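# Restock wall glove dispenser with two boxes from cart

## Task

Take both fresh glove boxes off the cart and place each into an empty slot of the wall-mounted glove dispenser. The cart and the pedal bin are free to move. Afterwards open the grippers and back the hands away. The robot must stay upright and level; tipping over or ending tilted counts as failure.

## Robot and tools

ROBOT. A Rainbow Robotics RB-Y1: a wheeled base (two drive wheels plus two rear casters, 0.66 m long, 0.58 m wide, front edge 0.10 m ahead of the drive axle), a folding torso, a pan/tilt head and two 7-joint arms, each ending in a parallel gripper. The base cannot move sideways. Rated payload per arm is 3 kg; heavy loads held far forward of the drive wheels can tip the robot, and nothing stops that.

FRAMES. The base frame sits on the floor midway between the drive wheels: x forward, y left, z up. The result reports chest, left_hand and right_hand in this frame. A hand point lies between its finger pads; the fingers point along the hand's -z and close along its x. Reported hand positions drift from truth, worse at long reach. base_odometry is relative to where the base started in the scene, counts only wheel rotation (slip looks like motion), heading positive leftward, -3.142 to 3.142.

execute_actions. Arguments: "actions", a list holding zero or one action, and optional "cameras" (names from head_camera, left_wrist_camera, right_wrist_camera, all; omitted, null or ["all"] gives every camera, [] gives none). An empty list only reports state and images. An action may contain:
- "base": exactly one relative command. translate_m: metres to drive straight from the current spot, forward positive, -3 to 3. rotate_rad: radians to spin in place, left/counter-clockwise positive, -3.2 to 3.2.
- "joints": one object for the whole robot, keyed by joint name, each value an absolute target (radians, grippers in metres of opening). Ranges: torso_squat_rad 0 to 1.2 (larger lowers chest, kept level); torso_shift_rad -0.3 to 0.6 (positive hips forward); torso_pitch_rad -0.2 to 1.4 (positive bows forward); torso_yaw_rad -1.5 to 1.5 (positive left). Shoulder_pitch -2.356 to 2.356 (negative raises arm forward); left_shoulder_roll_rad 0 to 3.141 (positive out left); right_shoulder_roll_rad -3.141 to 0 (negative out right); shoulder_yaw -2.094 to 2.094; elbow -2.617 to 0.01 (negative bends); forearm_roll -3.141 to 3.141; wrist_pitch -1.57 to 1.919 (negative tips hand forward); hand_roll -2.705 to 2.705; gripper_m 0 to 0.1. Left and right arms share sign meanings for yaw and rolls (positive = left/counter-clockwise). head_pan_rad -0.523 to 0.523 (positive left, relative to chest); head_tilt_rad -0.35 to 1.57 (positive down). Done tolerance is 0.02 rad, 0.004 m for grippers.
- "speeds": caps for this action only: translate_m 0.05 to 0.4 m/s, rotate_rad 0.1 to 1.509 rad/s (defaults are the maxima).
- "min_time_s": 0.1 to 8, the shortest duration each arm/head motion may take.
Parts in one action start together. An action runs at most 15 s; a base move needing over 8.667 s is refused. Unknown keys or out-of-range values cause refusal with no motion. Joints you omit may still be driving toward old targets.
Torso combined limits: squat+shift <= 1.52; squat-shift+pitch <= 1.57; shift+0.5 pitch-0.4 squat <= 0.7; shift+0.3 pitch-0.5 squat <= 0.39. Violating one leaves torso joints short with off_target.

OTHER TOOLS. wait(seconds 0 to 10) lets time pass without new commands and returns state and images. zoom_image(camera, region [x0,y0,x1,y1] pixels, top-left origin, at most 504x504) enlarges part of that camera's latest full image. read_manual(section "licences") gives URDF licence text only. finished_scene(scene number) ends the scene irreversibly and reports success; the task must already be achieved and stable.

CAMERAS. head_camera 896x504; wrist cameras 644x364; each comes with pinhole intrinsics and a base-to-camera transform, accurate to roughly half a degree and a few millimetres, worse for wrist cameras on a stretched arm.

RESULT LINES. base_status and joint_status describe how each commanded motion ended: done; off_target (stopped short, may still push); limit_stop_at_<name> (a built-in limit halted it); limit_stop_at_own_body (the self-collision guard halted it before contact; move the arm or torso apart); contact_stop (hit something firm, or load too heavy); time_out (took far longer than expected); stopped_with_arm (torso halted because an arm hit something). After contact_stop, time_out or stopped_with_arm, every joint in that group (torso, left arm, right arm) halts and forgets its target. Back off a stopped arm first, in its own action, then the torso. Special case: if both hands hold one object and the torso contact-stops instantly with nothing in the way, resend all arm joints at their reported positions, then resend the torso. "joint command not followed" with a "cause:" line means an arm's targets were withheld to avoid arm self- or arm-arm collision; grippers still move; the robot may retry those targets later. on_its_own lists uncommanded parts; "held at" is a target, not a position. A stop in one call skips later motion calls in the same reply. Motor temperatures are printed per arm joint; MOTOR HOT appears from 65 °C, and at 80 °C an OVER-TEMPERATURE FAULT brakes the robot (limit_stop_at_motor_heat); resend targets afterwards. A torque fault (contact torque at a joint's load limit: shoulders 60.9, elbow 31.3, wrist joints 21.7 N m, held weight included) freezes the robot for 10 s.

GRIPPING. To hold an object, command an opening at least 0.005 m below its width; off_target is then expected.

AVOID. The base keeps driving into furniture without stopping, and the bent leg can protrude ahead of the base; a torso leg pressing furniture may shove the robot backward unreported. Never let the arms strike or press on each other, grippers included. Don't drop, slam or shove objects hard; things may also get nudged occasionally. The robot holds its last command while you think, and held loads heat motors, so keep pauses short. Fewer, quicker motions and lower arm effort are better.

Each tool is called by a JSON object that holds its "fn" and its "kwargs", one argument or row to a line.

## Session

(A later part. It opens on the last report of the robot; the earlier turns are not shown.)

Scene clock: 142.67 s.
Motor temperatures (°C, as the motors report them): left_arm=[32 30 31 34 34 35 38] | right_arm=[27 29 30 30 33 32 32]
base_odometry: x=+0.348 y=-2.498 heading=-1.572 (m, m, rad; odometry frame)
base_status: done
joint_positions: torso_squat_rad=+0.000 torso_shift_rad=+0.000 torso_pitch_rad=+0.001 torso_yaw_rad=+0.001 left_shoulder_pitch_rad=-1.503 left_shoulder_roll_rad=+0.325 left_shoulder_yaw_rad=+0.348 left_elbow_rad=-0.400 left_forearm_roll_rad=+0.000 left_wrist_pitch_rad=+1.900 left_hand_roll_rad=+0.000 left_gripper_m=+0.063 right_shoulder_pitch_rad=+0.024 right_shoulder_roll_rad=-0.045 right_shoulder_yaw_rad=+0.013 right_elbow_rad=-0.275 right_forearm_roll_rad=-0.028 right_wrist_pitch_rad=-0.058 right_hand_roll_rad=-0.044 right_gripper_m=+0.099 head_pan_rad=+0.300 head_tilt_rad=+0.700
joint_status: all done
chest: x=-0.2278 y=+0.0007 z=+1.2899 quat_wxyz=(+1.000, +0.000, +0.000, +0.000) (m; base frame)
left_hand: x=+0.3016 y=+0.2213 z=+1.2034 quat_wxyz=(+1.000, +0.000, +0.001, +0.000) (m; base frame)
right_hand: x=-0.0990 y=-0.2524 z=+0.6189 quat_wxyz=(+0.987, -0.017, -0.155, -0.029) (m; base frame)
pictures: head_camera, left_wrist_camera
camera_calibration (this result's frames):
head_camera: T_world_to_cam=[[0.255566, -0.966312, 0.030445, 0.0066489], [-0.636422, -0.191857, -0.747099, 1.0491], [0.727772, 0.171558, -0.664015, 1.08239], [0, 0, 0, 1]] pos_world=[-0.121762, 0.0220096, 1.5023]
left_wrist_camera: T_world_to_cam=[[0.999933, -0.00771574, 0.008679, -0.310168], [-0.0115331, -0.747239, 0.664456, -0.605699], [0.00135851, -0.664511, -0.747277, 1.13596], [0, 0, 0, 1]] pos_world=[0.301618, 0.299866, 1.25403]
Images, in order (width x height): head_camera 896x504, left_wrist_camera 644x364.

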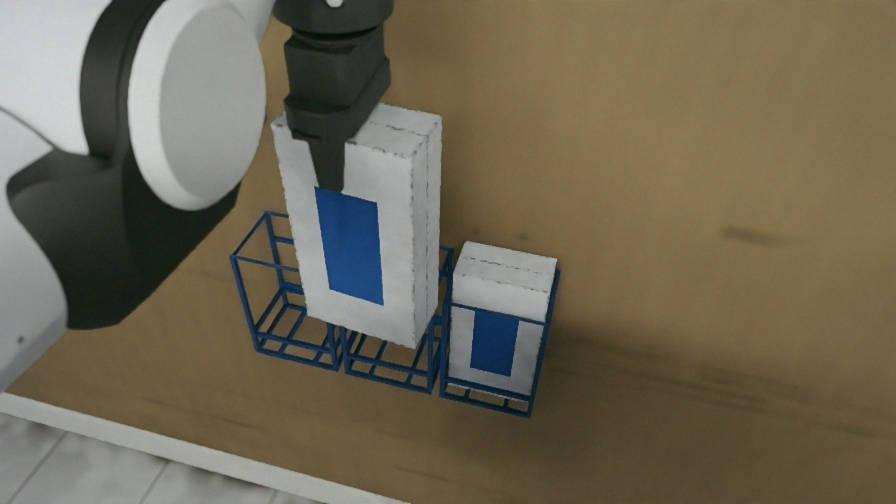

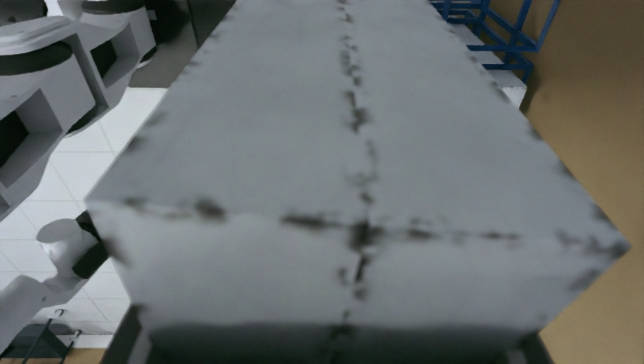

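{"fn": "execute_actions", "kwargs": {
  "actions": [
    {"base":{"rotate_rad":0.12},"speeds":{"rotate_rad":0.4}}
  ],
  "cameras": []
}}

{"fn": "execute_actions", "kwargs": {
  "actions": [
    {"base":{"translate_m":0.18},"speeds":{"translate_m":0.12}}
  ],
  "cameras": []
}}

{"fn": "execute_actions", "kwargs": {
  "actions": [
    {"base":{"rotate_rad":-0.12},"speeds":{"rotate_rad":0.4},"joints":{"head_tilt_rad":0.85}}
  ],
  "cameras": []
}}

{"fn": "execute_actions", "kwargs": {
  "actions": [
    {"joints":{"torso_squat_rad":0.45}}
  ],
  "cameras": ["head_camera","left_wrist_camera"]
}}

Scene clock: 159.33 s.
Motor temperatures (°C, as the motors report them): left_arm=[33 30 31 34 34 35 38] | right_arm=[27 29 30 30 33 32 32]
base_odometry: x=+0.348 y=-2.498 heading=-1.453 (m, m, rad; odometry frame)
base_status: done
joint_positions: torso_squat_rad=+0.000 torso_shift_rad=+0.000 torso_pitch_rad=+0.001 torso_yaw_rad=+0.001 left_shoulder_pitch_rad=-1.503 left_shoulder_roll_rad=+0.325 left_shoulder_yaw_rad=+0.348 left_elbow_rad=-0.400 left_forearm_roll_rad=+0.000 left_wrist_pitch_rad=+1.900 left_hand_roll_rad=+0.000 left_gripper_m=+0.063 right_shoulder_pitch_rad=+0.024 right_shoulder_roll_rad=-0.045 right_shoulder_yaw_rad=+0.013 right_elbow_rad=-0.275 right_forearm_roll_rad=-0.028 right_wrist_pitch_rad=-0.058 right_hand_roll_rad=-0.044 right_gripper_m=+0.099 head_pan_rad=+0.300 head_tilt_rad=+0.700
joint_status: not commanded
chest: x=-0.2278 y=+0.0007 z=+1.2899 quat_wxyz=(+1.000, +0.000, +0.000, +0.000) (m; base frame)
left_hand: x=+0.3016 y=+0.2213 z=+1.2034 quat_wxyz=(+1.000, +0.000, +0.001, +0.000) (m; base frame)
right_hand: x=-0.0990 y=-0.2523 z=+0.6189 quat_wxyz=(+0.987, -0.017, -0.155, -0.029) (m; base frame)
pictures: none
No camera images: the call's "cameras" was empty. Leave "cameras" out to get every camera's image.

Scene clock: 161.93 s.
Motor temperatures (°C, as the motors report them): left_arm=[33 30 31 34 34 35 38] | right_arm=[27 29 30 30 33 32 32]
base_odometry: x=+0.369 y=-2.677 heading=-1.454 (m, m, rad; odometry frame)
base_status: done
joint_positions: torso_squat_rad=+0.000 torso_shift_rad=+0.000 torso_pitch_rad=+0.000 torso_yaw_rad=+0.001 left_shoulder_pitch_rad=-1.503 left_shoulder_roll_rad=+0.325 left_shoulder_yaw_rad=+0.348 left_elbow_rad=-0.400 left_forearm_roll_rad=+0.000 left_wrist_pitch_rad=+1.900 left_hand_roll_rad=+0.000 left_gripper_m=+0.063 right_shoulder_pitch_rad=+0.024 right_shoulder_roll_rad=-0.045 right_shoulder_yaw_rad=+0.013 right_elbow_rad=-0.275 right_forearm_roll_rad=-0.028 right_wrist_pitch_rad=-0.058 right_hand_roll_rad=-0.044 right_gripper_m=+0.099 head_pan_rad=+0.300 head_tilt_rad=+0.700
joint_status: not commanded
chest: x=-0.2278 y=+0.0007 z=+1.2899 quat_wxyz=(+1.000, +0.000, +0.000, +0.000) (m; base frame)
left_hand: x=+0.3016 y=+0.2213 z=+1.2034 quat_wxyz=(+1.000, +0.000, +0.001, +0.000) (m; base frame)
right_hand: x=-0.0990 y=-0.2523 z=+0.6189 quat_wxyz=(+0.987, -0.017, -0.155, -0.029) (m; base frame)
pictures: none
No camera images: the call's "cameras" was empty. Leave "cameras" out to get every camera's image.

Scene clock: 163.53 s.
Motor temperatures (°C, as the motors report them): left_arm=[33 30 31 34 34 35 38] | right_arm=[27 29 30 30 33 32 32]
base_odometry: x=+0.369 y=-2.676 heading=-1.571 (m, m, rad; odometry frame)
base_status: done
joint_positions: torso_squat_rad=+0.000 torso_shift_rad=-0.002 torso_pitch_rad=-0.002 torso_yaw_rad=+0.002 left_shoulder_pitch_rad=-1.501 left_shoulder_roll_rad=+0.328 left_shoulder_yaw_rad=+0.348 left_elbow_rad=-0.399 left_forearm_roll_rad=-0.001 left_wrist_pitch_rad=+1.901 left_hand_roll_rad=+0.000 left_gripper_m=+0.063 right_shoulder_pitch_rad=+0.024 right_shoulder_roll_rad=-0.045 right_shoulder_yaw_rad=+0.013 right_elbow_rad=-0.275 right_forearm_roll_rad=-0.028 right_wrist_pitch_rad=-0.058 right_hand_roll_rad=-0.044 right_gripper_m=+0.099 head_pan_rad=+0.300 head_tilt_rad=+0.850
joint_status: all done
chest: x=-0.2298 y=+0.0014 z=+1.2899 quat_wxyz=(+1.000, -0.001, -0.001, +0.001) (m; base frame)
left_hand: x=+0.2989 y=+0.2248 z=+1.2036 quat_wxyz=(+1.000, +0.000, +0.001, +0.003) (m; base frame)
right_hand: x=-0.0988 y=-0.2522 z=+0.6195 quat_wxyz=(+0.987, -0.017, -0.156, -0.028) (m; base frame)
pictures: none
No camera images: the call's "cameras" was empty. Leave "cameras" out to get every camera's image.

Scene clock: 165.87 s.
Motor temperatures (°C, as the motors report them): left_arm=[33 30 31 34 34 35 38] | right_arm=[27 29 30 30 33 32 32]
base_odometry: x=+0.369 y=-2.676 heading=-1.572 (m, m, rad; odometry frame)
base_status: not commanded
joint_positions: torso_squat_rad=+0.450 torso_shift_rad=-0.002 torso_pitch_rad=-0.003 torso_yaw_rad=+0.001 left_shoulder_pitch_rad=-1.506 left_shoulder_roll_rad=+0.327 left_shoulder_yaw_rad=+0.348 left_elbow_rad=-0.401 left_forearm_roll_rad=+0.000 left_wrist_pitch_rad=+1.901 left_hand_roll_rad=+0.000 left_gripper_m=+0.063 right_shoulder_pitch_rad=+0.024 right_shoulder_roll_rad=-0.045 right_shoulder_yaw_rad=+0.013 right_elbow_rad=-0.275 right_forearm_roll_rad=-0.028 right_wrist_pitch_rad=-0.058 right_hand_roll_rad=-0.044 right_gripper_m=+0.099 head_pan_rad=+0.300 head_tilt_rad=+0.850
joint_status: all done
chest: x=-0.2300 y=+0.0008 z=+1.2201 quat_wxyz=(+1.000, +0.000, -0.002, +0.001) (m; base frame)
left_hand: x=+0.3002 y=+0.2224 z=+1.1377 quat_wxyz=(+1.000, +0.000, -0.003, +0.001) (m; base frame)
right_hand: x=-0.0986 y=-0.2523 z=+0.5496 quat_wxyz=(+0.987, -0.017, -0.157, -0.028) (m; base frame)
pictures: head_camera, left_wrist_camera
camera_calibration (this result's frames):
head_camera: T_world_to_cam=[[0.260826, -0.964657, 0.0375143, 0.000687723], [-0.733447, -0.223278, -0.64203, 0.825683], [0.627715, 0.139943, -0.765761, 1.1619], [0, 0, 0, 1]] pos_world=[-0.123925, 0.0224209, 1.41982]
left_wrist_camera: T_world_to_cam=[[0.999843, -0.00560951, 0.0168352, -0.317951], [-0.0153803, -0.747138, 0.664491, -0.560161], [0.00885072, -0.664646, -0.747106, 1.08525], [0, 0, 0, 1]] pos_world=[0.29968, 0.301003, 1.18837]
Images, in order (width x height): head_camera 896x504, left_wrist_camera 644x364.

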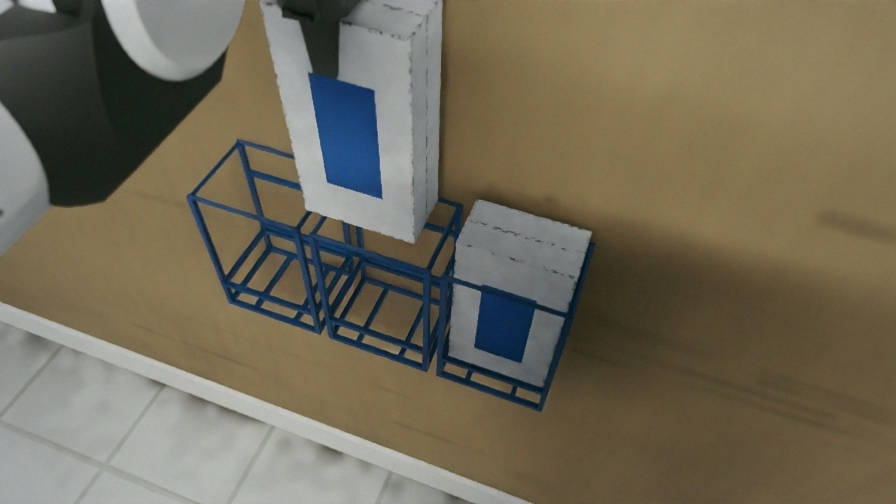

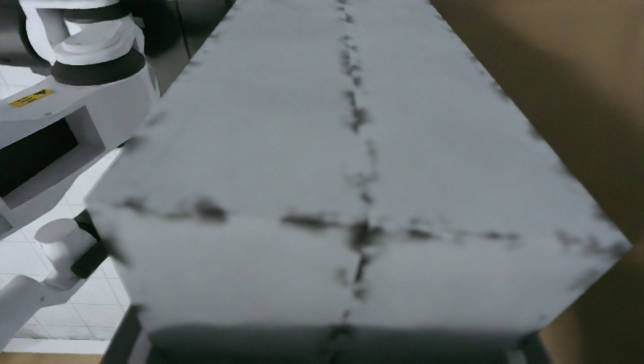

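{"fn": "execute_actions", "kwargs": {
  "actions": [
    {"base":{"translate_m":-0.012},"speeds":{"translate_m":0.05},"joints":{"torso_yaw_rad":-0.04,"left_hand_roll_rad":0.04},"min_time_s":1}
  ],
  "cameras": []
}}

{"fn": "execute_actions", "kwargs": {
  "actions": [
    {"joints":{"torso_squat_rad":0.58}}
  ],
  "cameras": ["head_camera"]
}}

{"fn": "zoom_image", "kwargs": {
  "camera": "head_camera",
  "region": [180, 60, 620, 400]
}}

Scene clock: 188.77 s.
Motor temperatures (°C, as the motors report them): left_arm=[32 29 31 33 34 35 38] | right_arm=[27 29 30 30 33 32 32]
base_odometry: x=+0.369 y=-2.664 heading=-1.571 (m, m, rad; odometry frame)
base_status: done
joint_positions: torso_squat_rad=+0.451 torso_shift_rad=-0.002 torso_pitch_rad=-0.004 torso_yaw_rad=-0.005 left_shoulder_pitch_rad=-1.504 left_shoulder_roll_rad=+0.325 left_shoulder_yaw_rad=+0.348 left_elbow_rad=-0.400 left_forearm_roll_rad=+0.000 left_wrist_pitch_rad=+1.900 left_hand_roll_rad=+0.040 left_gripper_m=+0.063 right_shoulder_pitch_rad=+0.024 right_shoulder_roll_rad=-0.045 right_shoulder_yaw_rad=+0.013 right_elbow_rad=-0.275 right_forearm_roll_rad=-0.028 right_wrist_pitch_rad=-0.058 right_hand_roll_rad=-0.044 right_gripper_m=+0.099 head_pan_rad=+0.300 head_tilt_rad=+0.850
joint_status: torso_yaw_rad contact_stop (moved -0.007 of -0.041); the others done
on_its_own: torso_yaw_rad is held at -0.005, not at your -0.040, since a contact_stop
chest: x=-0.2308 y=+0.0007 z=+1.2201 quat_wxyz=(+1.000, +0.000, -0.002, -0.003) (m; base frame)
left_hand: x=+0.3005 y=+0.2181 z=+1.1366 quat_wxyz=(+1.000, +0.000, -0.002, +0.017) (m; base frame)
right_hand: x=-0.1003 y=-0.2532 z=+0.5496 quat_wxyz=(+0.987, -0.017, -0.157, -0.032) (m; base frame)
pictures: none
No camera images: the call's "cameras" was empty. Leave "cameras" out to get every camera's image.

not run: a stop came earlier in this reply.

Region (180, 60, 620, 400) of head_camera's 896x504 image, scaled by 1.145, with more detail than that image has; it fills the top 389 rows of this view, and the rest is white.

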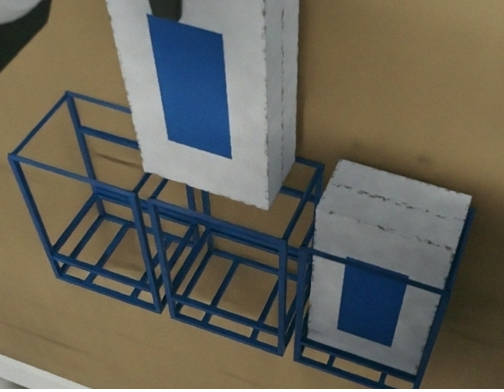

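{"fn": "execute_actions", "kwargs": {
  "actions": [
    {"base":{"translate_m":-0.03},"speeds":{"translate_m":0.05},"joints":{"torso_squat_rad":0.4}}
  ],
  "cameras": []
}}

{"fn": "execute_actions", "kwargs": {
  "actions": [
    {"joints":{"torso_yaw_rad":-0.04,"left_wrist_pitch_rad":1.84},"min_time_s":1}
  ],
  "cameras": ["head_camera"]
}}

{"fn": "zoom_image", "kwargs": {
  "camera": "head_camera",
  "region": [180, 60, 620, 400]
}}

Scene clock: 200.33 s.
Motor temperatures (°C, as the motors report them): left_arm=[32 30 31 33 34 35 38] | right_arm=[27 29 30 30 33 32 32]
base_odometry: x=+0.369 y=-2.635 heading=-1.571 (m, m, rad; odometry frame)
base_status: done
joint_positions: torso_squat_rad=+0.400 torso_shift_rad=-0.002 torso_pitch_rad=-0.004 torso_yaw_rad=-0.005 left_shoulder_pitch_rad=-1.504 left_shoulder_roll_rad=+0.325 left_shoulder_yaw_rad=+0.348 left_elbow_rad=-0.400 left_forearm_roll_rad=+0.000 left_wrist_pitch_rad=+1.900 left_hand_roll_rad=+0.040 left_gripper_m=+0.063 right_shoulder_pitch_rad=+0.024 right_shoulder_roll_rad=-0.045 right_shoulder_yaw_rad=+0.013 right_elbow_rad=-0.275 right_forearm_roll_rad=-0.028 right_wrist_pitch_rad=-0.058 right_hand_roll_rad=-0.044 right_gripper_m=+0.099 head_pan_rad=+0.300 head_tilt_rad=+0.850
joint_status: all done
on_its_own: torso_yaw_rad is held at -0.005, not at your -0.040, since a contact_stop
chest: x=-0.2307 y=+0.0007 z=+1.2347 quat_wxyz=(+1.000, +0.000, -0.002, -0.003) (m; base frame)
left_hand: x=+0.3005 y=+0.2181 z=+1.1509 quat_wxyz=(+1.000, +0.000, -0.002, +0.017) (m; base frame)
right_hand: x=-0.1003 y=-0.2532 z=+0.5642 quat_wxyz=(+0.987, -0.017, -0.157, -0.032) (m; base frame)
pictures: none
No camera images: the call's "cameras" was empty. Leave "cameras" out to get every camera's image.

Scene clock: 201.60 s.
Motor temperatures (°C, as the motors report them): left_arm=[32 30 31 33 34 35 38] | right_arm=[27 29 30 30 33 32 32]
base_odometry: x=+0.369 y=-2.635 heading=-1.571 (m, m, rad; odometry frame)
base_status: not commanded
joint_positions: torso_squat_rad=+0.400 torso_shift_rad=-0.002 torso_pitch_rad=-0.004 torso_yaw_rad=-0.040 left_shoulder_pitch_rad=-1.504 left_shoulder_roll_rad=+0.325 left_shoulder_yaw_rad=+0.348 left_elbow_rad=-0.400 left_forearm_roll_rad=+0.000 left_wrist_pitch_rad=+1.840 left_hand_roll_rad=+0.040 left_gripper_m=+0.063 right_shoulder_pitch_rad=+0.024 right_shoulder_roll_rad=-0.045 right_shoulder_yaw_rad=+0.013 right_elbow_rad=-0.275 right_forearm_roll_rad=-0.028 right_wrist_pitch_rad=-0.058 right_hand_roll_rad=-0.044 right_gripper_m=+0.099 head_pan_rad=+0.300 head_tilt_rad=+0.850
joint_status: all done
chest: x=-0.2307 y=+0.0007 z=+1.2347 quat_wxyz=(+1.000, +0.000, -0.002, -0.020) (m; base frame)
left_hand: x=+0.3215 y=+0.1989 z=+1.1513 quat_wxyz=(+0.999, -0.001, -0.032, +0.000) (m; base frame)
right_hand: x=-0.1092 y=-0.2575 z=+0.5642 quat_wxyz=(+0.986, -0.020, -0.157, -0.049) (m; base frame)
pictures: head_camera
camera_calibration (this result's frames):
head_camera: T_world_to_cam=[[0.220582, -0.974648, 0.0374757, -0.00902592], [-0.741388, -0.19251, -0.642872, 0.833681], [0.633788, 0.114022, -0.765057, 1.17403], [0, 0, 0, 1]] pos_world=[-0.124017, 0.0178287, 1.43449]
Images, in order (width x height): head_camera 896x504.

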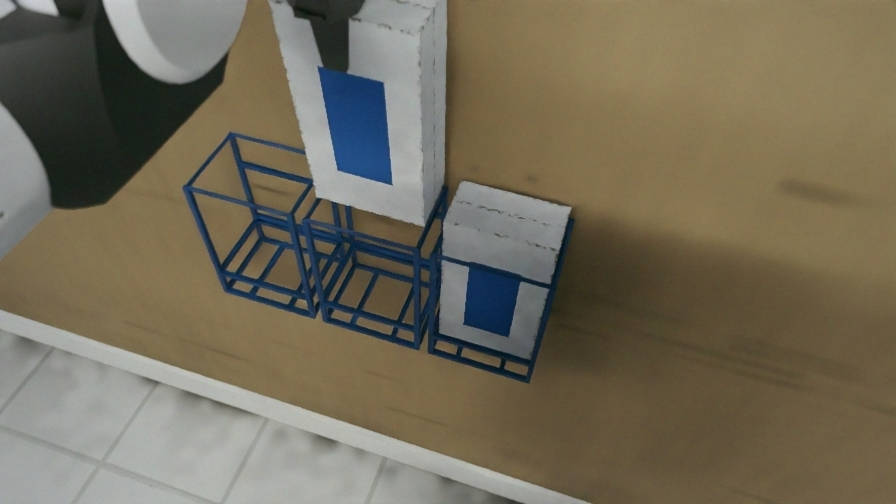

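Region (180, 60, 620, 400) of head_camera's 896x504 image, scaled by 1.145, with more detail than that image has; it fills the top 389 rows of this view, and the rest is white.

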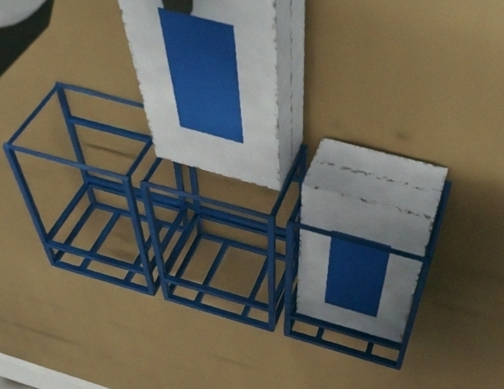

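Looks aligned. Lower in steps.

{"fn": "execute_actions", "kwargs": {
  "actions": [
    {"joints":{"torso_squat_rad":0.56}}
  ],
  "cameras": ["head_camera"]
}}

{"fn": "zoom_image", "kwargs": {
  "camera": "head_camera",
  "region": [180, 60, 620, 400]
}}

Scene clock: 206.50 s.
Motor temperatures (°C, as the motors report them): left_arm=[32 30 31 33 34 35 38] | right_arm=[27 29 30 30 33 32 32]
base_odometry: x=+0.369 y=-2.635 heading=-1.571 (m, m, rad; odometry frame)
base_status: not commanded
joint_positions: torso_squat_rad=+0.560 torso_shift_rad=-0.003 torso_pitch_rad=-0.006 torso_yaw_rad=-0.040 left_shoulder_pitch_rad=-1.509 left_shoulder_roll_rad=+0.329 left_shoulder_yaw_rad=+0.348 left_elbow_rad=-0.403 left_forearm_roll_rad=-0.001 left_wrist_pitch_rad=+1.840 left_hand_roll_rad=+0.040 left_gripper_m=+0.063 right_shoulder_pitch_rad=+0.024 right_shoulder_roll_rad=-0.045 right_shoulder_yaw_rad=+0.013 right_elbow_rad=-0.275 right_forearm_roll_rad=-0.028 right_wrist_pitch_rad=-0.058 right_hand_roll_rad=-0.044 right_gripper_m=+0.099 head_pan_rad=+0.300 head_tilt_rad=+0.850
joint_status: all done
chest: x=-0.2317 y=+0.0006 z=+1.1830 quat_wxyz=(+1.000, +0.000, -0.003, -0.020) (m; base frame)
left_hand: x=+0.3221 y=+0.2002 z=+1.1048 quat_wxyz=(+0.999, -0.001, -0.037, +0.001) (m; base frame)
right_hand: x=-0.1088 y=-0.2574 z=+0.5127 quat_wxyz=(+0.986, -0.020, -0.158, -0.049) (m; base frame)
pictures: head_camera
camera_calibration (this result's frames):
head_camera: T_world_to_cam=[[0.220707, -0.974607, 0.0378172, -0.00733281], [-0.740051, -0.192594, -0.644385, 0.801815], [0.635306, 0.114233, -0.763765, 1.1339], [0, 0, 0, 1]] pos_world=[-0.125371, 0.0177483, 1.38299]
Images, in order (width x height): head_camera 896x504.

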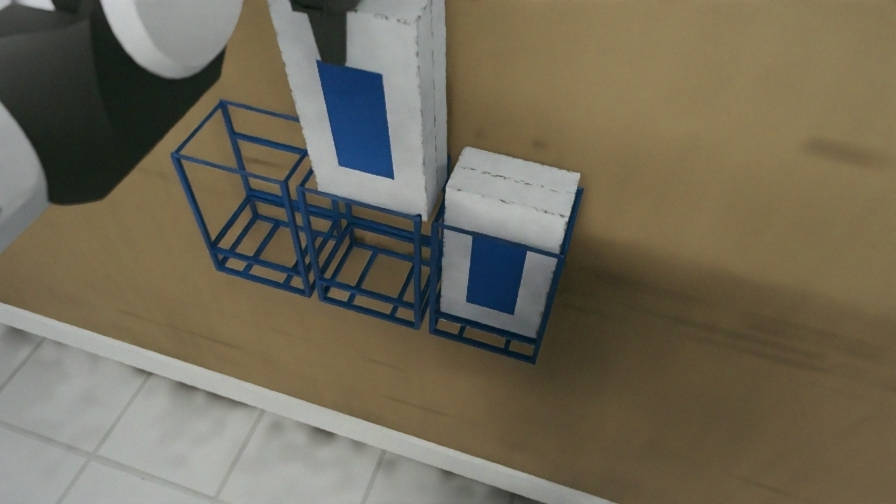

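Region (180, 60, 620, 400) of head_camera's 896x504 image, scaled by 1.145, with more detail than that image has; it fills the top 389 rows of this view, and the rest is white.

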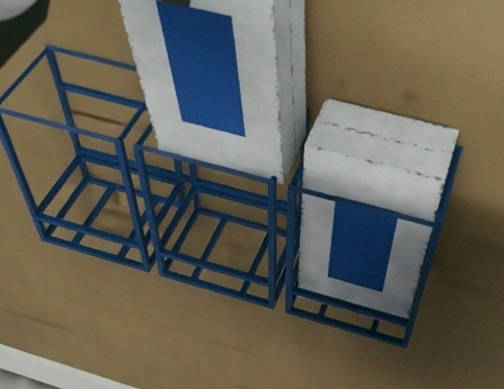

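{"fn": "execute_actions", "kwargs": {
  "actions": [
    {"joints":{"torso_squat_rad":0.47}}
  ],
  "cameras": []
}}

{"fn": "execute_actions", "kwargs": {
  "actions": [
    {"base":{"translate_m":0.008},"speeds":{"translate_m":0.05},"joints":{"torso_yaw_rad":-0.018,"left_hand_roll_rad":0.02},"min_time_s":1}
  ],
  "cameras": []
}}

{"fn": "execute_actions", "kwargs": {
  "actions": [
    {"joints":{"torso_squat_rad":0.6}}
  ],
  "cameras": ["head_camera"]
}}

{"fn": "zoom_image", "kwargs": {
  "camera": "head_camera",
  "region": [180, 60, 620, 400]
}}

Scene clock: 216.17 s.
Motor temperatures (°C, as the motors report them): left_arm=[31 30 31 33 34 35 38] | right_arm=[27 29 30 30 33 32 32]
base_odometry: x=+0.369 y=-2.635 heading=-1.571 (m, m, rad; odometry frame)
base_status: not commanded
joint_positions: torso_squat_rad=+0.470 torso_shift_rad=-0.002 torso_pitch_rad=-0.004 torso_yaw_rad=-0.040 left_shoulder_pitch_rad=-1.504 left_shoulder_roll_rad=+0.325 left_shoulder_yaw_rad=+0.348 left_elbow_rad=-0.400 left_forearm_roll_rad=+0.000 left_wrist_pitch_rad=+1.840 left_hand_roll_rad=+0.040 left_gripper_m=+0.063 right_shoulder_pitch_rad=+0.024 right_shoulder_roll_rad=-0.045 right_shoulder_yaw_rad=+0.013 right_elbow_rad=-0.275 right_forearm_roll_rad=-0.028 right_wrist_pitch_rad=-0.058 right_hand_roll_rad=-0.044 right_gripper_m=+0.099 head_pan_rad=+0.300 head_tilt_rad=+0.850
joint_status: all done
chest: x=-0.2306 y=+0.0006 z=+1.2140 quat_wxyz=(+1.000, +0.000, -0.002, -0.020) (m; base frame)
left_hand: x=+0.3217 y=+0.1991 z=+1.1309 quat_wxyz=(+0.999, -0.001, -0.032, +0.000) (m; base frame)
right_hand: x=-0.1092 y=-0.2574 z=+0.5435 quat_wxyz=(+0.986, -0.020, -0.157, -0.049) (m; base frame)
pictures: none
No camera images: the call's "cameras" was empty. Leave "cameras" out to get every camera's image.

Scene clock: 217.53 s.
Motor temperatures (°C, as the motors report them): left_arm=[31 30 31 33 34 35 38] | right_arm=[27 29 30 30 33 32 32]
base_odometry: x=+0.369 y=-2.643 heading=-1.571 (m, m, rad; odometry frame)
base_status: done
joint_positions: torso_squat_rad=+0.470 torso_shift_rad=-0.002 torso_pitch_rad=-0.004 torso_yaw_rad=-0.018 left_shoulder_pitch_rad=-1.504 left_shoulder_roll_rad=+0.325 left_shoulder_yaw_rad=+0.348 left_elbow_rad=-0.400 left_forearm_roll_rad=+0.000 left_wrist_pitch_rad=+1.840 left_hand_roll_rad=+0.020 left_gripper_m=+0.063 right_shoulder_pitch_rad=+0.024 right_shoulder_roll_rad=-0.045 right_shoulder_yaw_rad=+0.013 right_elbow_rad=-0.275 right_forearm_roll_rad=-0.028 right_wrist_pitch_rad=-0.058 right_hand_roll_rad=-0.044 right_gripper_m=+0.099 head_pan_rad=+0.300 head_tilt_rad=+0.850
joint_status: all done
chest: x=-0.2307 y=+0.0007 z=+1.2140 quat_wxyz=(+1.000, +0.000, -0.002, -0.009) (m; base frame)
left_hand: x=+0.3171 y=+0.2110 z=+1.1307 quat_wxyz=(+0.999, -0.001, -0.032, +0.001) (m; base frame)
right_hand: x=-0.1034 y=-0.2548 z=+0.5436 quat_wxyz=(+0.987, -0.018, -0.157, -0.038) (m; base frame)
pictures: none
No camera images: the call's "cameras" was empty. Leave "cameras" out to get every camera's image.

Scene clock: 218.73 s.
Motor temperatures (°C, as the motors report them): left_arm=[31 30 31 33 34 35 38] | right_arm=[27 29 30 30 33 32 32]
base_odometry: x=+0.369 y=-2.643 heading=-1.571 (m, m, rad; odometry frame)
base_status: not commanded
joint_positions: torso_squat_rad=+0.600 torso_shift_rad=-0.002 torso_pitch_rad=-0.004 torso_yaw_rad=-0.018 left_shoulder_pitch_rad=-1.504 left_shoulder_roll_rad=+0.325 left_shoulder_yaw_rad=+0.348 left_elbow_rad=-0.400 left_forearm_roll_rad=+0.000 left_wrist_pitch_rad=+1.840 left_hand_roll_rad=+0.020 left_gripper_m=+0.063 right_shoulder_pitch_rad=+0.024 right_shoulder_roll_rad=-0.045 right_shoulder_yaw_rad=+0.013 right_elbow_rad=-0.275 right_forearm_roll_rad=-0.028 right_wrist_pitch_rad=-0.058 right_hand_roll_rad=-0.044 right_gripper_m=+0.099 head_pan_rad=+0.300 head_tilt_rad=+0.850
joint_status: all done
chest: x=-0.2307 y=+0.0006 z=+1.1677 quat_wxyz=(+1.000, +0.000, -0.002, -0.009) (m; base frame)
left_hand: x=+0.3171 y=+0.2110 z=+1.0844 quat_wxyz=(+0.999, -0.001, -0.032, +0.001) (m; base frame)
right_hand: x=-0.1033 y=-0.2548 z=+0.4972 quat_wxyz=(+0.987, -0.018, -0.157, -0.038) (m; base frame)
pictures: head_camera
camera_calibration (this result's frames):
head_camera: T_world_to_cam=[[0.241925, -0.969566, 0.0375968, -0.00180163], [-0.736871, -0.208796, -0.642981, 0.791824], [0.631263, 0.127849, -0.764958, 1.12204], [0, 0, 0, 1]] pos_world=[-0.124395, 0.0201308, 1.36751]
Images, in order (width x height): head_camera 896x504.

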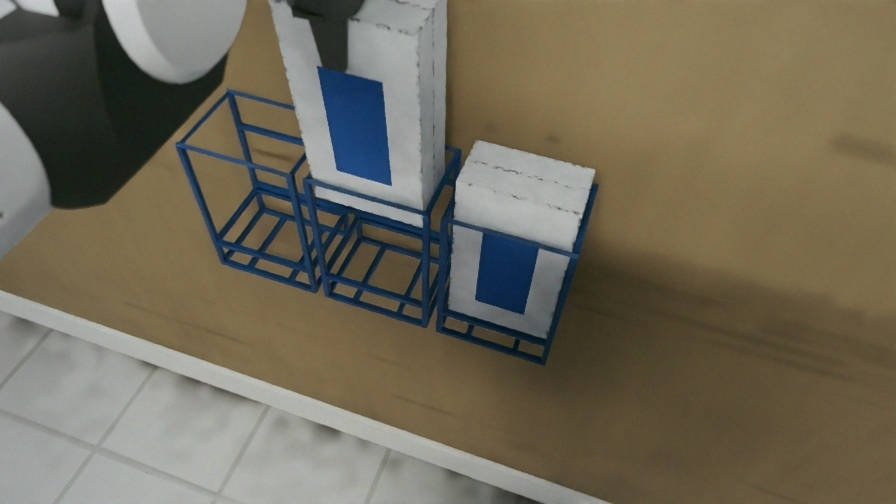

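Region (180, 60, 620, 400) of head_camera's 896x504 image, scaled by 1.145, with more detail than that image has; it fills the top 389 rows of this view, and the rest is white.

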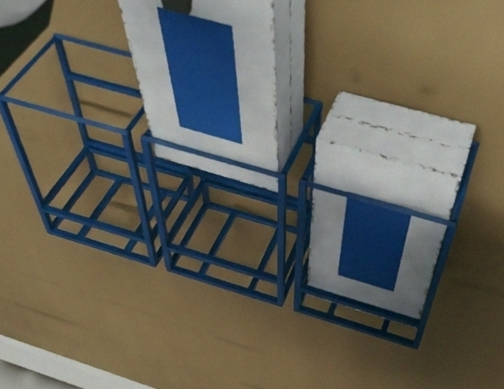

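{"fn": "execute_actions", "kwargs": {
  "actions": [
    {"joints":{"torso_squat_rad":0.8,"left_wrist_pitch_rad":1.87},"min_time_s":1}
  ],
  "cameras": ["head_camera"]
}}

{"fn": "zoom_image", "kwargs": {
  "camera": "head_camera",
  "region": [180, 0, 620, 340]
}}

Scene clock: 224.37 s.
Motor temperatures (°C, as the motors report them): left_arm=[32 30 31 33 34 35 38] | right_arm=[27 29 30 30 33 32 32]
base_odometry: x=+0.369 y=-2.643 heading=-1.571 (m, m, rad; odometry frame)
base_status: not commanded
joint_positions: torso_squat_rad=+0.800 torso_shift_rad=-0.002 torso_pitch_rad=-0.004 torso_yaw_rad=-0.018 left_shoulder_pitch_rad=-1.506 left_shoulder_roll_rad=+0.326 left_shoulder_yaw_rad=+0.348 left_elbow_rad=-0.402 left_forearm_roll_rad=+0.000 left_wrist_pitch_rad=+1.868 left_hand_roll_rad=+0.020 left_gripper_m=+0.063 right_shoulder_pitch_rad=+0.024 right_shoulder_roll_rad=-0.045 right_shoulder_yaw_rad=+0.013 right_elbow_rad=-0.275 right_forearm_roll_rad=-0.028 right_wrist_pitch_rad=-0.058 right_hand_roll_rad=-0.044 right_gripper_m=+0.099 head_pan_rad=+0.300 head_tilt_rad=+0.850
joint_status: all done
chest: x=-0.2303 y=+0.0005 z=+1.0777 quat_wxyz=(+1.000, +0.000, -0.002, -0.009) (m; base frame)
left_hand: x=+0.3118 y=+0.2109 z=+0.9959 quat_wxyz=(+1.000, +0.000, -0.020, +0.001) (m; base frame)
right_hand: x=-0.1030 y=-0.2549 z=+0.4072 quat_wxyz=(+0.987, -0.018, -0.157, -0.038) (m; base frame)
pictures: head_camera
camera_calibration (this result's frames):
head_camera: T_world_to_cam=[[0.24188, -0.969579, 0.0375684, 0.00144151], [-0.736958, -0.208759, -0.642893, 0.734058], [0.631178, 0.127817, -0.765034, 1.05305], [0, 0, 0, 1]] pos_world=[-0.12404, 0.0200414, 1.27748]
Images, in order (width x height): head_camera 896x504.

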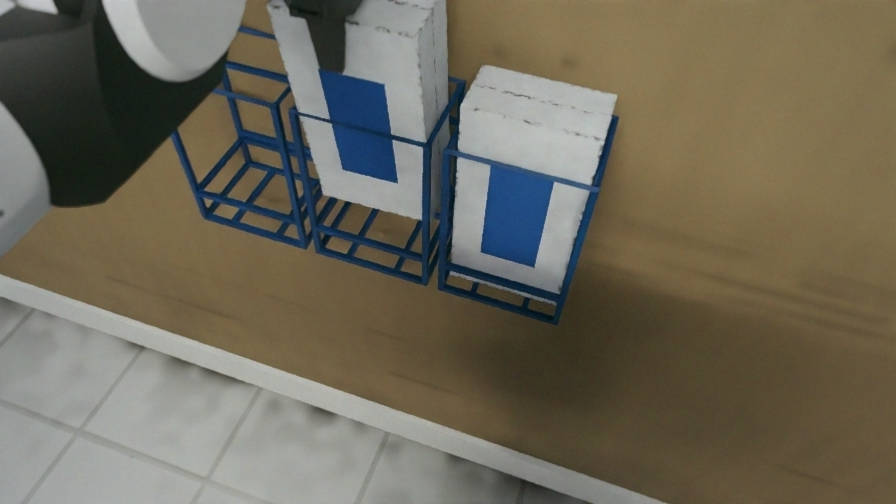

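Region (180, 0, 620, 340) of head_camera's 896x504 image, scaled by 1.145, with more detail than that image has; it fills the top 389 rows of this view, and the rest is white.

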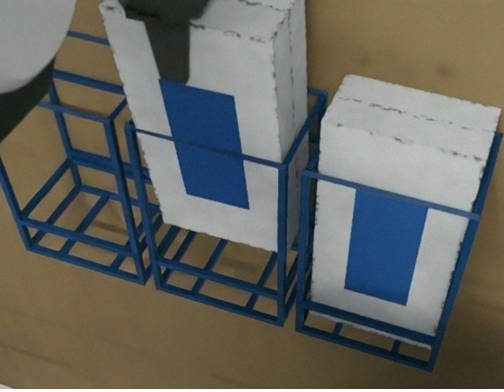

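{"fn": "execute_actions", "kwargs": {
  "actions": [
    {"joints":{"torso_squat_rad":0.93,"left_wrist_pitch_rad":1.89,"head_tilt_rad":0.7},"min_time_s":1}
  ],
  "cameras": ["head_camera"]
}}

Scene clock: 227.93 s.
Motor temperatures (°C, as the motors report them): left_arm=[31 30 31 33 34 36 38] | right_arm=[27 29 30 30 33 32 32]
base_odometry: x=+0.369 y=-2.643 heading=-1.571 (m, m, rad; odometry frame)
base_status: not commanded
joint_positions: torso_squat_rad=+0.806 torso_shift_rad=-0.002 torso_pitch_rad=-0.004 torso_yaw_rad=-0.018 left_shoulder_pitch_rad=-1.509 left_shoulder_roll_rad=+0.326 left_shoulder_yaw_rad=+0.348 left_elbow_rad=-0.404 left_forearm_roll_rad=+0.000 left_wrist_pitch_rad=+1.866 left_hand_roll_rad=+0.020 left_gripper_m=+0.063 right_shoulder_pitch_rad=+0.024 right_shoulder_roll_rad=-0.045 right_shoulder_yaw_rad=+0.013 right_elbow_rad=-0.275 right_forearm_roll_rad=-0.028 right_wrist_pitch_rad=-0.058 right_hand_roll_rad=-0.044 right_gripper_m=+0.099 head_pan_rad=+0.300 head_tilt_rad=+0.700
joint_status: torso_squat_rad stopped_with_arm (moved +0.006 of +0.130); left_wrist_pitch_rad contact_stop (moved -0.002 of +0.022); the others done
on_its_own: torso_squat_rad is held at +0.806, not at your +0.930, since it stopped_with_arm; left_wrist_pitch_rad is held at +1.867, not at your +1.890, since a contact_stop
chest: x=-0.2302 y=+0.0005 z=+1.0745 quat_wxyz=(+1.000, +0.000, -0.002, -0.009) (m; base frame)
left_hand: x=+0.3133 y=+0.2107 z=+0.9947 quat_wxyz=(+1.000, +0.000, -0.024, +0.001) (m; base frame)
right_hand: x=-0.1031 y=-0.2549 z=+0.4040 quat_wxyz=(+0.987, -0.018, -0.157, -0.038) (m; base frame)
pictures: head_camera
camera_calibration (this result's frames):
head_camera: T_world_to_cam=[[0.237007, -0.970996, 0.0315389, 0.00817474], [-0.636544, -0.179733, -0.750005, 0.889666], [0.73392, 0.157681, -0.66068, 0.938946], [0, 0, 0, 1]] pos_world=[-0.124737, 0.0197862, 1.28734]
Images, in order (width x height): head_camera 896x504.

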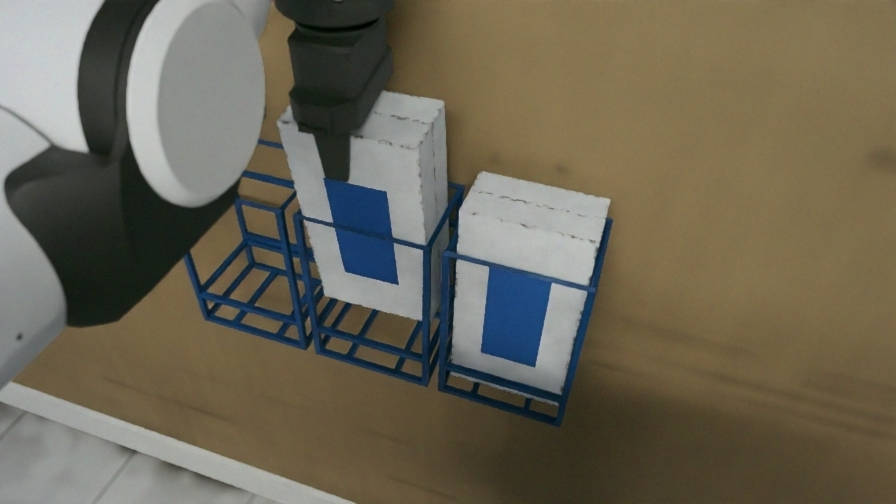

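{"fn": "execute_actions", "kwargs": {
  "actions": [
    {"joints":{"torso_squat_rad":0.74,"left_wrist_pitch_rad":1.85}}
  ],
  "cameras": []
}}

{"fn": "execute_actions", "kwargs": {
  "actions": [
    {"base":{"translate_m":0.012},"speeds":{"translate_m":0.05},"joints":{"left_wrist_pitch_rad":1.895},"min_time_s":1.5}
  ],
  "cameras": []
}}

{"fn": "execute_actions", "kwargs": {
  "actions": [
    {"joints":{"torso_squat_rad":0.86}}
  ],
  "cameras": ["head_camera"]
}}

Scene clock: 235.83 s.
Motor temperatures (°C, as the motors report them): left_arm=[31 30 31 33 34 37 38] | right_arm=[27 29 30 30 33 32 32]
base_odometry: x=+0.369 y=-2.643 heading=-1.571 (m, m, rad; odometry frame)
base_status: not commanded
joint_positions: torso_squat_rad=+0.740 torso_shift_rad=-0.002 torso_pitch_rad=-0.004 torso_yaw_rad=-0.018 left_shoulder_pitch_rad=-1.507 left_shoulder_roll_rad=+0.326 left_shoulder_yaw_rad=+0.348 left_elbow_rad=-0.403 left_forearm_roll_rad=+0.000 left_wrist_pitch_rad=+1.850 left_hand_roll_rad=+0.020 left_gripper_m=+0.063 right_shoulder_pitch_rad=+0.024 right_shoulder_roll_rad=-0.045 right_shoulder_yaw_rad=+0.013 right_elbow_rad=-0.275 right_forearm_roll_rad=-0.028 right_wrist_pitch_rad=-0.058 right_hand_roll_rad=-0.044 right_gripper_m=+0.099 head_pan_rad=+0.300 head_tilt_rad=+0.700
joint_status: all done
chest: x=-0.2302 y=+0.0006 z=+1.1068 quat_wxyz=(+1.000, +0.000, -0.002, -0.009) (m; base frame)
left_hand: x=+0.3164 y=+0.2108 z=+1.0262 quat_wxyz=(+1.000, +0.000, -0.030, +0.001) (m; base frame)
right_hand: x=-0.1032 y=-0.2549 z=+0.4364 quat_wxyz=(+0.987, -0.018, -0.157, -0.038) (m; base frame)
pictures: none
No camera images: the call's "cameras" was empty. Leave "cameras" out to get every camera's image.

Scene clock: 237.63 s.
Motor temperatures (°C, as the motors report them): left_arm=[32 30 31 33 34 37 38] | right_arm=[27 29 30 30 33 32 32]
base_odometry: x=+0.369 y=-2.654 heading=-1.572 (m, m, rad; odometry frame)
base_status: done
joint_positions: torso_squat_rad=+0.740 torso_shift_rad=-0.002 torso_pitch_rad=-0.004 torso_yaw_rad=-0.018 left_shoulder_pitch_rad=-1.507 left_shoulder_roll_rad=+0.326 left_shoulder_yaw_rad=+0.348 left_elbow_rad=-0.403 left_forearm_roll_rad=+0.000 left_wrist_pitch_rad=+1.894 left_hand_roll_rad=+0.020 left_gripper_m=+0.063 right_shoulder_pitch_rad=+0.024 right_shoulder_roll_rad=-0.045 right_shoulder_yaw_rad=+0.013 right_elbow_rad=-0.275 right_forearm_roll_rad=-0.028 right_wrist_pitch_rad=-0.058 right_hand_roll_rad=-0.044 right_gripper_m=+0.099 head_pan_rad=+0.300 head_tilt_rad=+0.700
joint_status: all done
chest: x=-0.2303 y=+0.0006 z=+1.1069 quat_wxyz=(+1.000, +0.000, -0.002, -0.009) (m; base frame)
left_hand: x=+0.3062 y=+0.2110 z=+1.0259 quat_wxyz=(+1.000, +0.000, -0.008, +0.001) (m; base frame)
right_hand: x=-0.1032 y=-0.2549 z=+0.4364 quat_wxyz=(+0.987, -0.018, -0.157, -0.038) (m; base frame)
pictures: none
No camera images: the call's "cameras" was empty. Leave "cameras" out to get every camera's image.

Scene clock: 238.80 s.
Motor temperatures (°C, as the motors report them): left_arm=[32 30 31 33 34 37 38] | right_arm=[27 29 30 30 33 32 32]
base_odometry: x=+0.369 y=-2.654 heading=-1.572 (m, m, rad; odometry frame)
base_status: not commanded
joint_positions: torso_squat_rad=+0.860 torso_shift_rad=-0.002 torso_pitch_rad=-0.004 torso_yaw_rad=-0.018 left_shoulder_pitch_rad=-1.509 left_shoulder_roll_rad=+0.326 left_shoulder_yaw_rad=+0.348 left_elbow_rad=-0.405 left_forearm_roll_rad=+0.000 left_wrist_pitch_rad=+1.893 left_hand_roll_rad=+0.020 left_gripper_m=+0.063 right_shoulder_pitch_rad=+0.024 right_shoulder_roll_rad=-0.045 right_shoulder_yaw_rad=+0.013 right_elbow_rad=-0.275 right_forearm_roll_rad=-0.028 right_wrist_pitch_rad=-0.058 right_hand_roll_rad=-0.044 right_gripper_m=+0.099 head_pan_rad=+0.300 head_tilt_rad=+0.700
joint_status: all done
chest: x=-0.2301 y=+0.0005 z=+1.0467 quat_wxyz=(+1.000, +0.000, -0.002, -0.009) (m; base frame)
left_hand: x=+0.3070 y=+0.2107 z=+0.9669 quat_wxyz=(+1.000, +0.000, -0.010, +0.001) (m; base frame)
right_hand: x=-0.1030 y=-0.2549 z=+0.3762 quat_wxyz=(+0.987, -0.018, -0.157, -0.038) (m; base frame)
pictures: head_camera
camera_calibration (this result's frames):
head_camera: T_world_to_cam=[[0.237001, -0.970997, 0.0315531, 0.00900456], [-0.636474, -0.179725, -0.750067, 0.868902], [0.733983, 0.157684, -0.660609, 0.920491], [0, 0, 0, 1]] pos_world=[-0.124725, 0.0197598, 1.25954]
Images, in order (width x height): head_camera 896x504.

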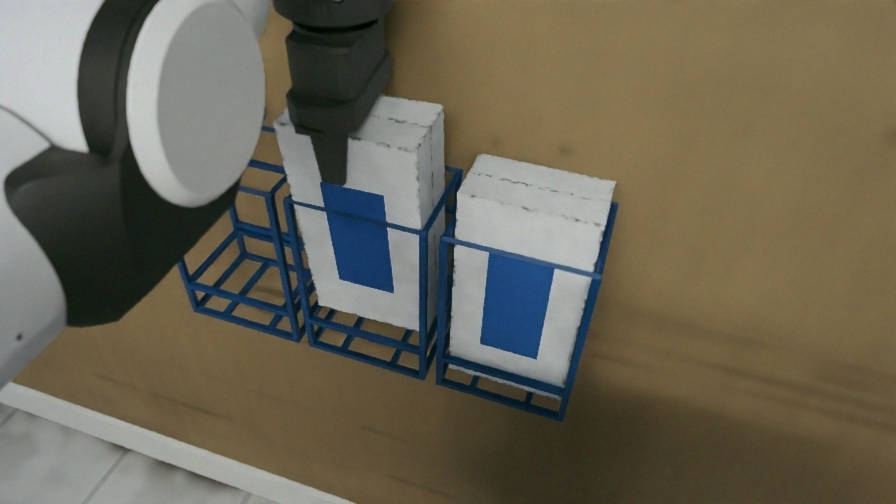

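{"fn": "execute_actions", "kwargs": {
  "actions": [
    {"joints":{"torso_squat_rad":0.94}}
  ],
  "cameras": ["head_camera"]
}}

Scene clock: 242.10 s.
Motor temperatures (°C, as the motors report them): left_arm=[31 30 31 33 34 37 38] | right_arm=[27 29 30 30 33 32 32]
base_odometry: x=+0.369 y=-2.654 heading=-1.572 (m, m, rad; odometry frame)
base_status: not commanded
joint_positions: torso_squat_rad=+0.940 torso_shift_rad=-0.002 torso_pitch_rad=-0.005 torso_yaw_rad=-0.018 left_shoulder_pitch_rad=-1.514 left_shoulder_roll_rad=+0.328 left_shoulder_yaw_rad=+0.348 left_elbow_rad=-0.407 left_forearm_roll_rad=+0.000 left_wrist_pitch_rad=+1.893 left_hand_roll_rad=+0.020 left_gripper_m=+0.063 right_shoulder_pitch_rad=+0.024 right_shoulder_roll_rad=-0.045 right_shoulder_yaw_rad=+0.013 right_elbow_rad=-0.275 right_forearm_roll_rad=-0.028 right_wrist_pitch_rad=-0.058 right_hand_roll_rad=-0.044 right_gripper_m=+0.099 head_pan_rad=+0.300 head_tilt_rad=+0.700
joint_status: all done
chest: x=-0.2303 y=+0.0004 z=+1.0028 quat_wxyz=(+1.000, +0.000, -0.002, -0.009) (m; base frame)
left_hand: x=+0.3084 y=+0.2106 z=+0.9269 quat_wxyz=(+1.000, +0.000, -0.015, +0.001) (m; base frame)
right_hand: x=-0.1028 y=-0.2549 z=+0.3324 quat_wxyz=(+0.987, -0.018, -0.157, -0.038) (m; base frame)
pictures: head_camera
camera_calibration (this result's frames):
head_camera: T_world_to_cam=[[0.236863, -0.971034, 0.0314536, 0.0103563], [-0.636042, -0.179459, -0.750497, 0.836407], [0.734402, 0.157759, -0.660125, 0.89127], [0, 0, 0, 1]] pos_world=[-0.125014, 0.0195509, 1.21575]
Images, in order (width x height): head_camera 896x504.

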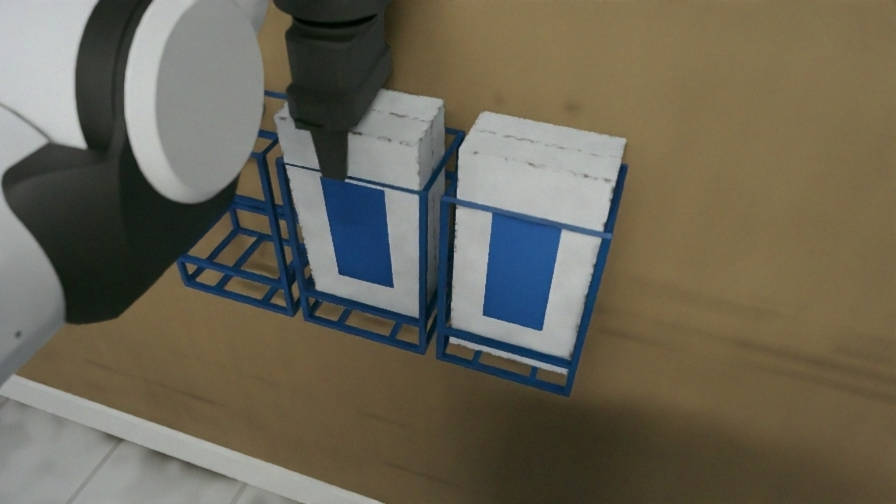

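{"fn": "execute_actions", "kwargs": {
  "actions": [
    {"joints":{"left_gripper_m":0.09}}
  ],
  "cameras": []
}}

{"fn": "execute_actions", "kwargs": {
  "actions": [
    {"joints":{"torso_squat_rad":0.5}}
  ],
  "cameras": []
}}

{"fn": "execute_actions", "kwargs": {
  "actions": [
    {"base":{"translate_m":-0.6},"joints":{"torso_squat_rad":0,"torso_yaw_rad":0,"head_tilt_rad":0.6,"head_pan_rad":0.1,"left_shoulder_pitch_rad":-0.737,"left_shoulder_roll_rad":0.086,"left_shoulder_yaw_rad":0.232,"left_elbow_rad":-1.05,"left_wrist_pitch_rad":1.2,"left_hand_roll_rad":0,"left_gripper_m":0.1},"min_time_s":2.5}
  ],
  "cameras": ["head_camera"]
}}

Scene clock: 250.57 s.
Motor temperatures (°C, as the motors report them): left_arm=[31 30 31 33 34 40 38] | right_arm=[27 29 30 30 33 32 32]
base_odometry: x=+0.369 y=-2.654 heading=-1.572 (m, m, rad; odometry frame)
base_status: not commanded
joint_positions: torso_squat_rad=+0.940 torso_shift_rad=-0.002 torso_pitch_rad=-0.004 torso_yaw_rad=-0.018 left_shoulder_pitch_rad=-1.508 left_shoulder_roll_rad=+0.327 left_shoulder_yaw_rad=+0.348 left_elbow_rad=-0.404 left_forearm_roll_rad=+0.000 left_wrist_pitch_rad=+1.895 left_hand_roll_rad=+0.020 left_gripper_m=+0.090 right_shoulder_pitch_rad=+0.024 right_shoulder_roll_rad=-0.045 right_shoulder_yaw_rad=+0.013 right_elbow_rad=-0.275 right_forearm_roll_rad=-0.028 right_wrist_pitch_rad=-0.058 right_hand_roll_rad=-0.044 right_gripper_m=+0.099 head_pan_rad=+0.300 head_tilt_rad=+0.700
joint_status: all done
chest: x=-0.2301 y=+0.0004 z=+1.0028 quat_wxyz=(+1.000, +0.000, -0.002, -0.009) (m; base frame)
left_hand: x=+0.3065 y=+0.2108 z=+0.9227 quat_wxyz=(+1.000, +0.000, -0.009, +0.001) (m; base frame)
right_hand: x=-0.1029 y=-0.2550 z=+0.3323 quat_wxyz=(+0.987, -0.018, -0.157, -0.038) (m; base frame)
pictures: none
No camera images: the call's "cameras" was empty. Leave "cameras" out to get every camera's image.

Scene clock: 252.90 s.
Motor temperatures (°C, as the motors report them): left_arm=[31 30 31 33 34 39 38] | right_arm=[27 29 30 30 33 32 32]
base_odometry: x=+0.369 y=-2.654 heading=-1.572 (m, m, rad; odometry frame)
base_status: not commanded
joint_positions: torso_squat_rad=+0.500 torso_shift_rad=-0.002 torso_pitch_rad=-0.004 torso_yaw_rad=-0.018 left_shoulder_pitch_rad=-1.508 left_shoulder_roll_rad=+0.326 left_shoulder_yaw_rad=+0.348 left_elbow_rad=-0.403 left_forearm_roll_rad=+0.000 left_wrist_pitch_rad=+1.895 left_hand_roll_rad=+0.020 left_gripper_m=+0.090 right_shoulder_pitch_rad=+0.024 right_shoulder_roll_rad=-0.045 right_shoulder_yaw_rad=+0.013 right_elbow_rad=-0.275 right_forearm_roll_rad=-0.028 right_wrist_pitch_rad=-0.058 right_hand_roll_rad=-0.044 right_gripper_m=+0.099 head_pan_rad=+0.300 head_tilt_rad=+0.700
joint_status: all done
chest: x=-0.2305 y=+0.0006 z=+1.2042 quat_wxyz=(+1.000, +0.000, -0.002, -0.009) (m; base frame)
left_hand: x=+0.3060 y=+0.2110 z=+1.1237 quat_wxyz=(+1.000, +0.000, -0.008, +0.001) (m; base frame)
right_hand: x=-0.1034 y=-0.2548 z=+0.5337 quat_wxyz=(+0.987, -0.018, -0.157, -0.038) (m; base frame)
pictures: none
No camera images: the call's "cameras" was empty. Leave "cameras" out to get every camera's image.

Scene clock: 256.20 s.
Motor temperatures (°C, as the motors report them): left_arm=[31 30 31 33 34 39 38] | right_arm=[27 29 30 30 33 32 32]
base_odometry: x=+0.370 y=-2.054 heading=-1.573 (m, m, rad; odometry frame)
base_status: done
joint_positions: torso_squat_rad=+0.000 torso_shift_rad=-0.002 torso_pitch_rad=-0.004 torso_yaw_rad=+0.000 left_shoulder_pitch_rad=-0.738 left_shoulder_roll_rad=+0.086 left_shoulder_yaw_rad=+0.232 left_elbow_rad=-1.050 left_forearm_roll_rad=+0.000 left_wrist_pitch_rad=+1.200 left_hand_roll_rad=+0.000 left_gripper_m=+0.100 right_shoulder_pitch_rad=+0.024 right_shoulder_roll_rad=-0.045 right_shoulder_yaw_rad=+0.013 right_elbow_rad=-0.275 right_forearm_roll_rad=-0.028 right_wrist_pitch_rad=-0.058 right_hand_roll_rad=-0.044 right_gripper_m=+0.099 head_pan_rad=+0.100 head_tilt_rad=+0.600
joint_status: all done
chest: x=-0.2308 y=+0.0007 z=+1.2899 quat_wxyz=(+1.000, +0.000, -0.002, +0.000) (m; base frame)
left_hand: x=+0.3525 y=+0.2209 z=+1.0039 quat_wxyz=(+0.961, +0.000, -0.277, +0.000) (m; base frame)
right_hand: x=-0.0990 y=-0.2524 z=+0.6195 quat_wxyz=(+0.987, -0.017, -0.157, -0.029) (m; base frame)
pictures: head_camera
camera_calibration (this result's frames):
head_camera: T_world_to_cam=[[0.0547195, -0.998155, 0.0263013, -0.0283844], [-0.580443, -0.0532311, -0.812559, 1.15579], [0.81246, 0.0291964, -0.582285, 0.981454], [0, 0, 0, 1]] pos_world=[-0.124969, 0.00453704, 1.51138]
Images, in order (width x height): head_camera 896x504.

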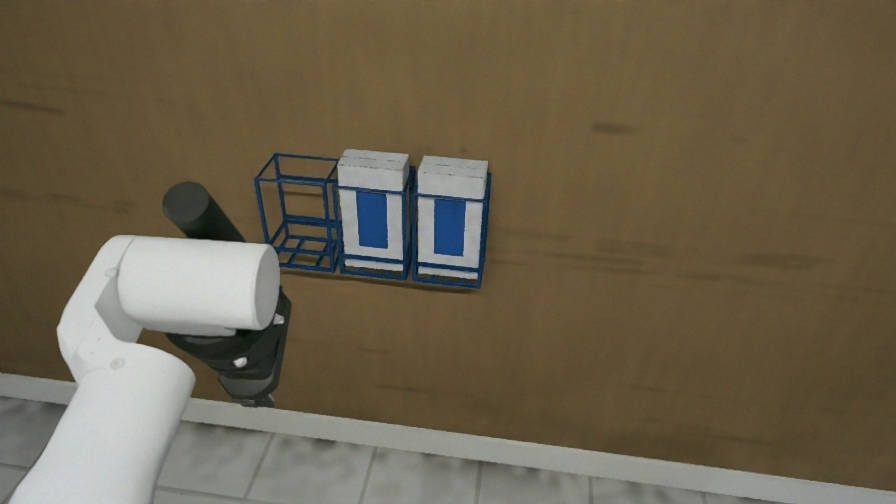

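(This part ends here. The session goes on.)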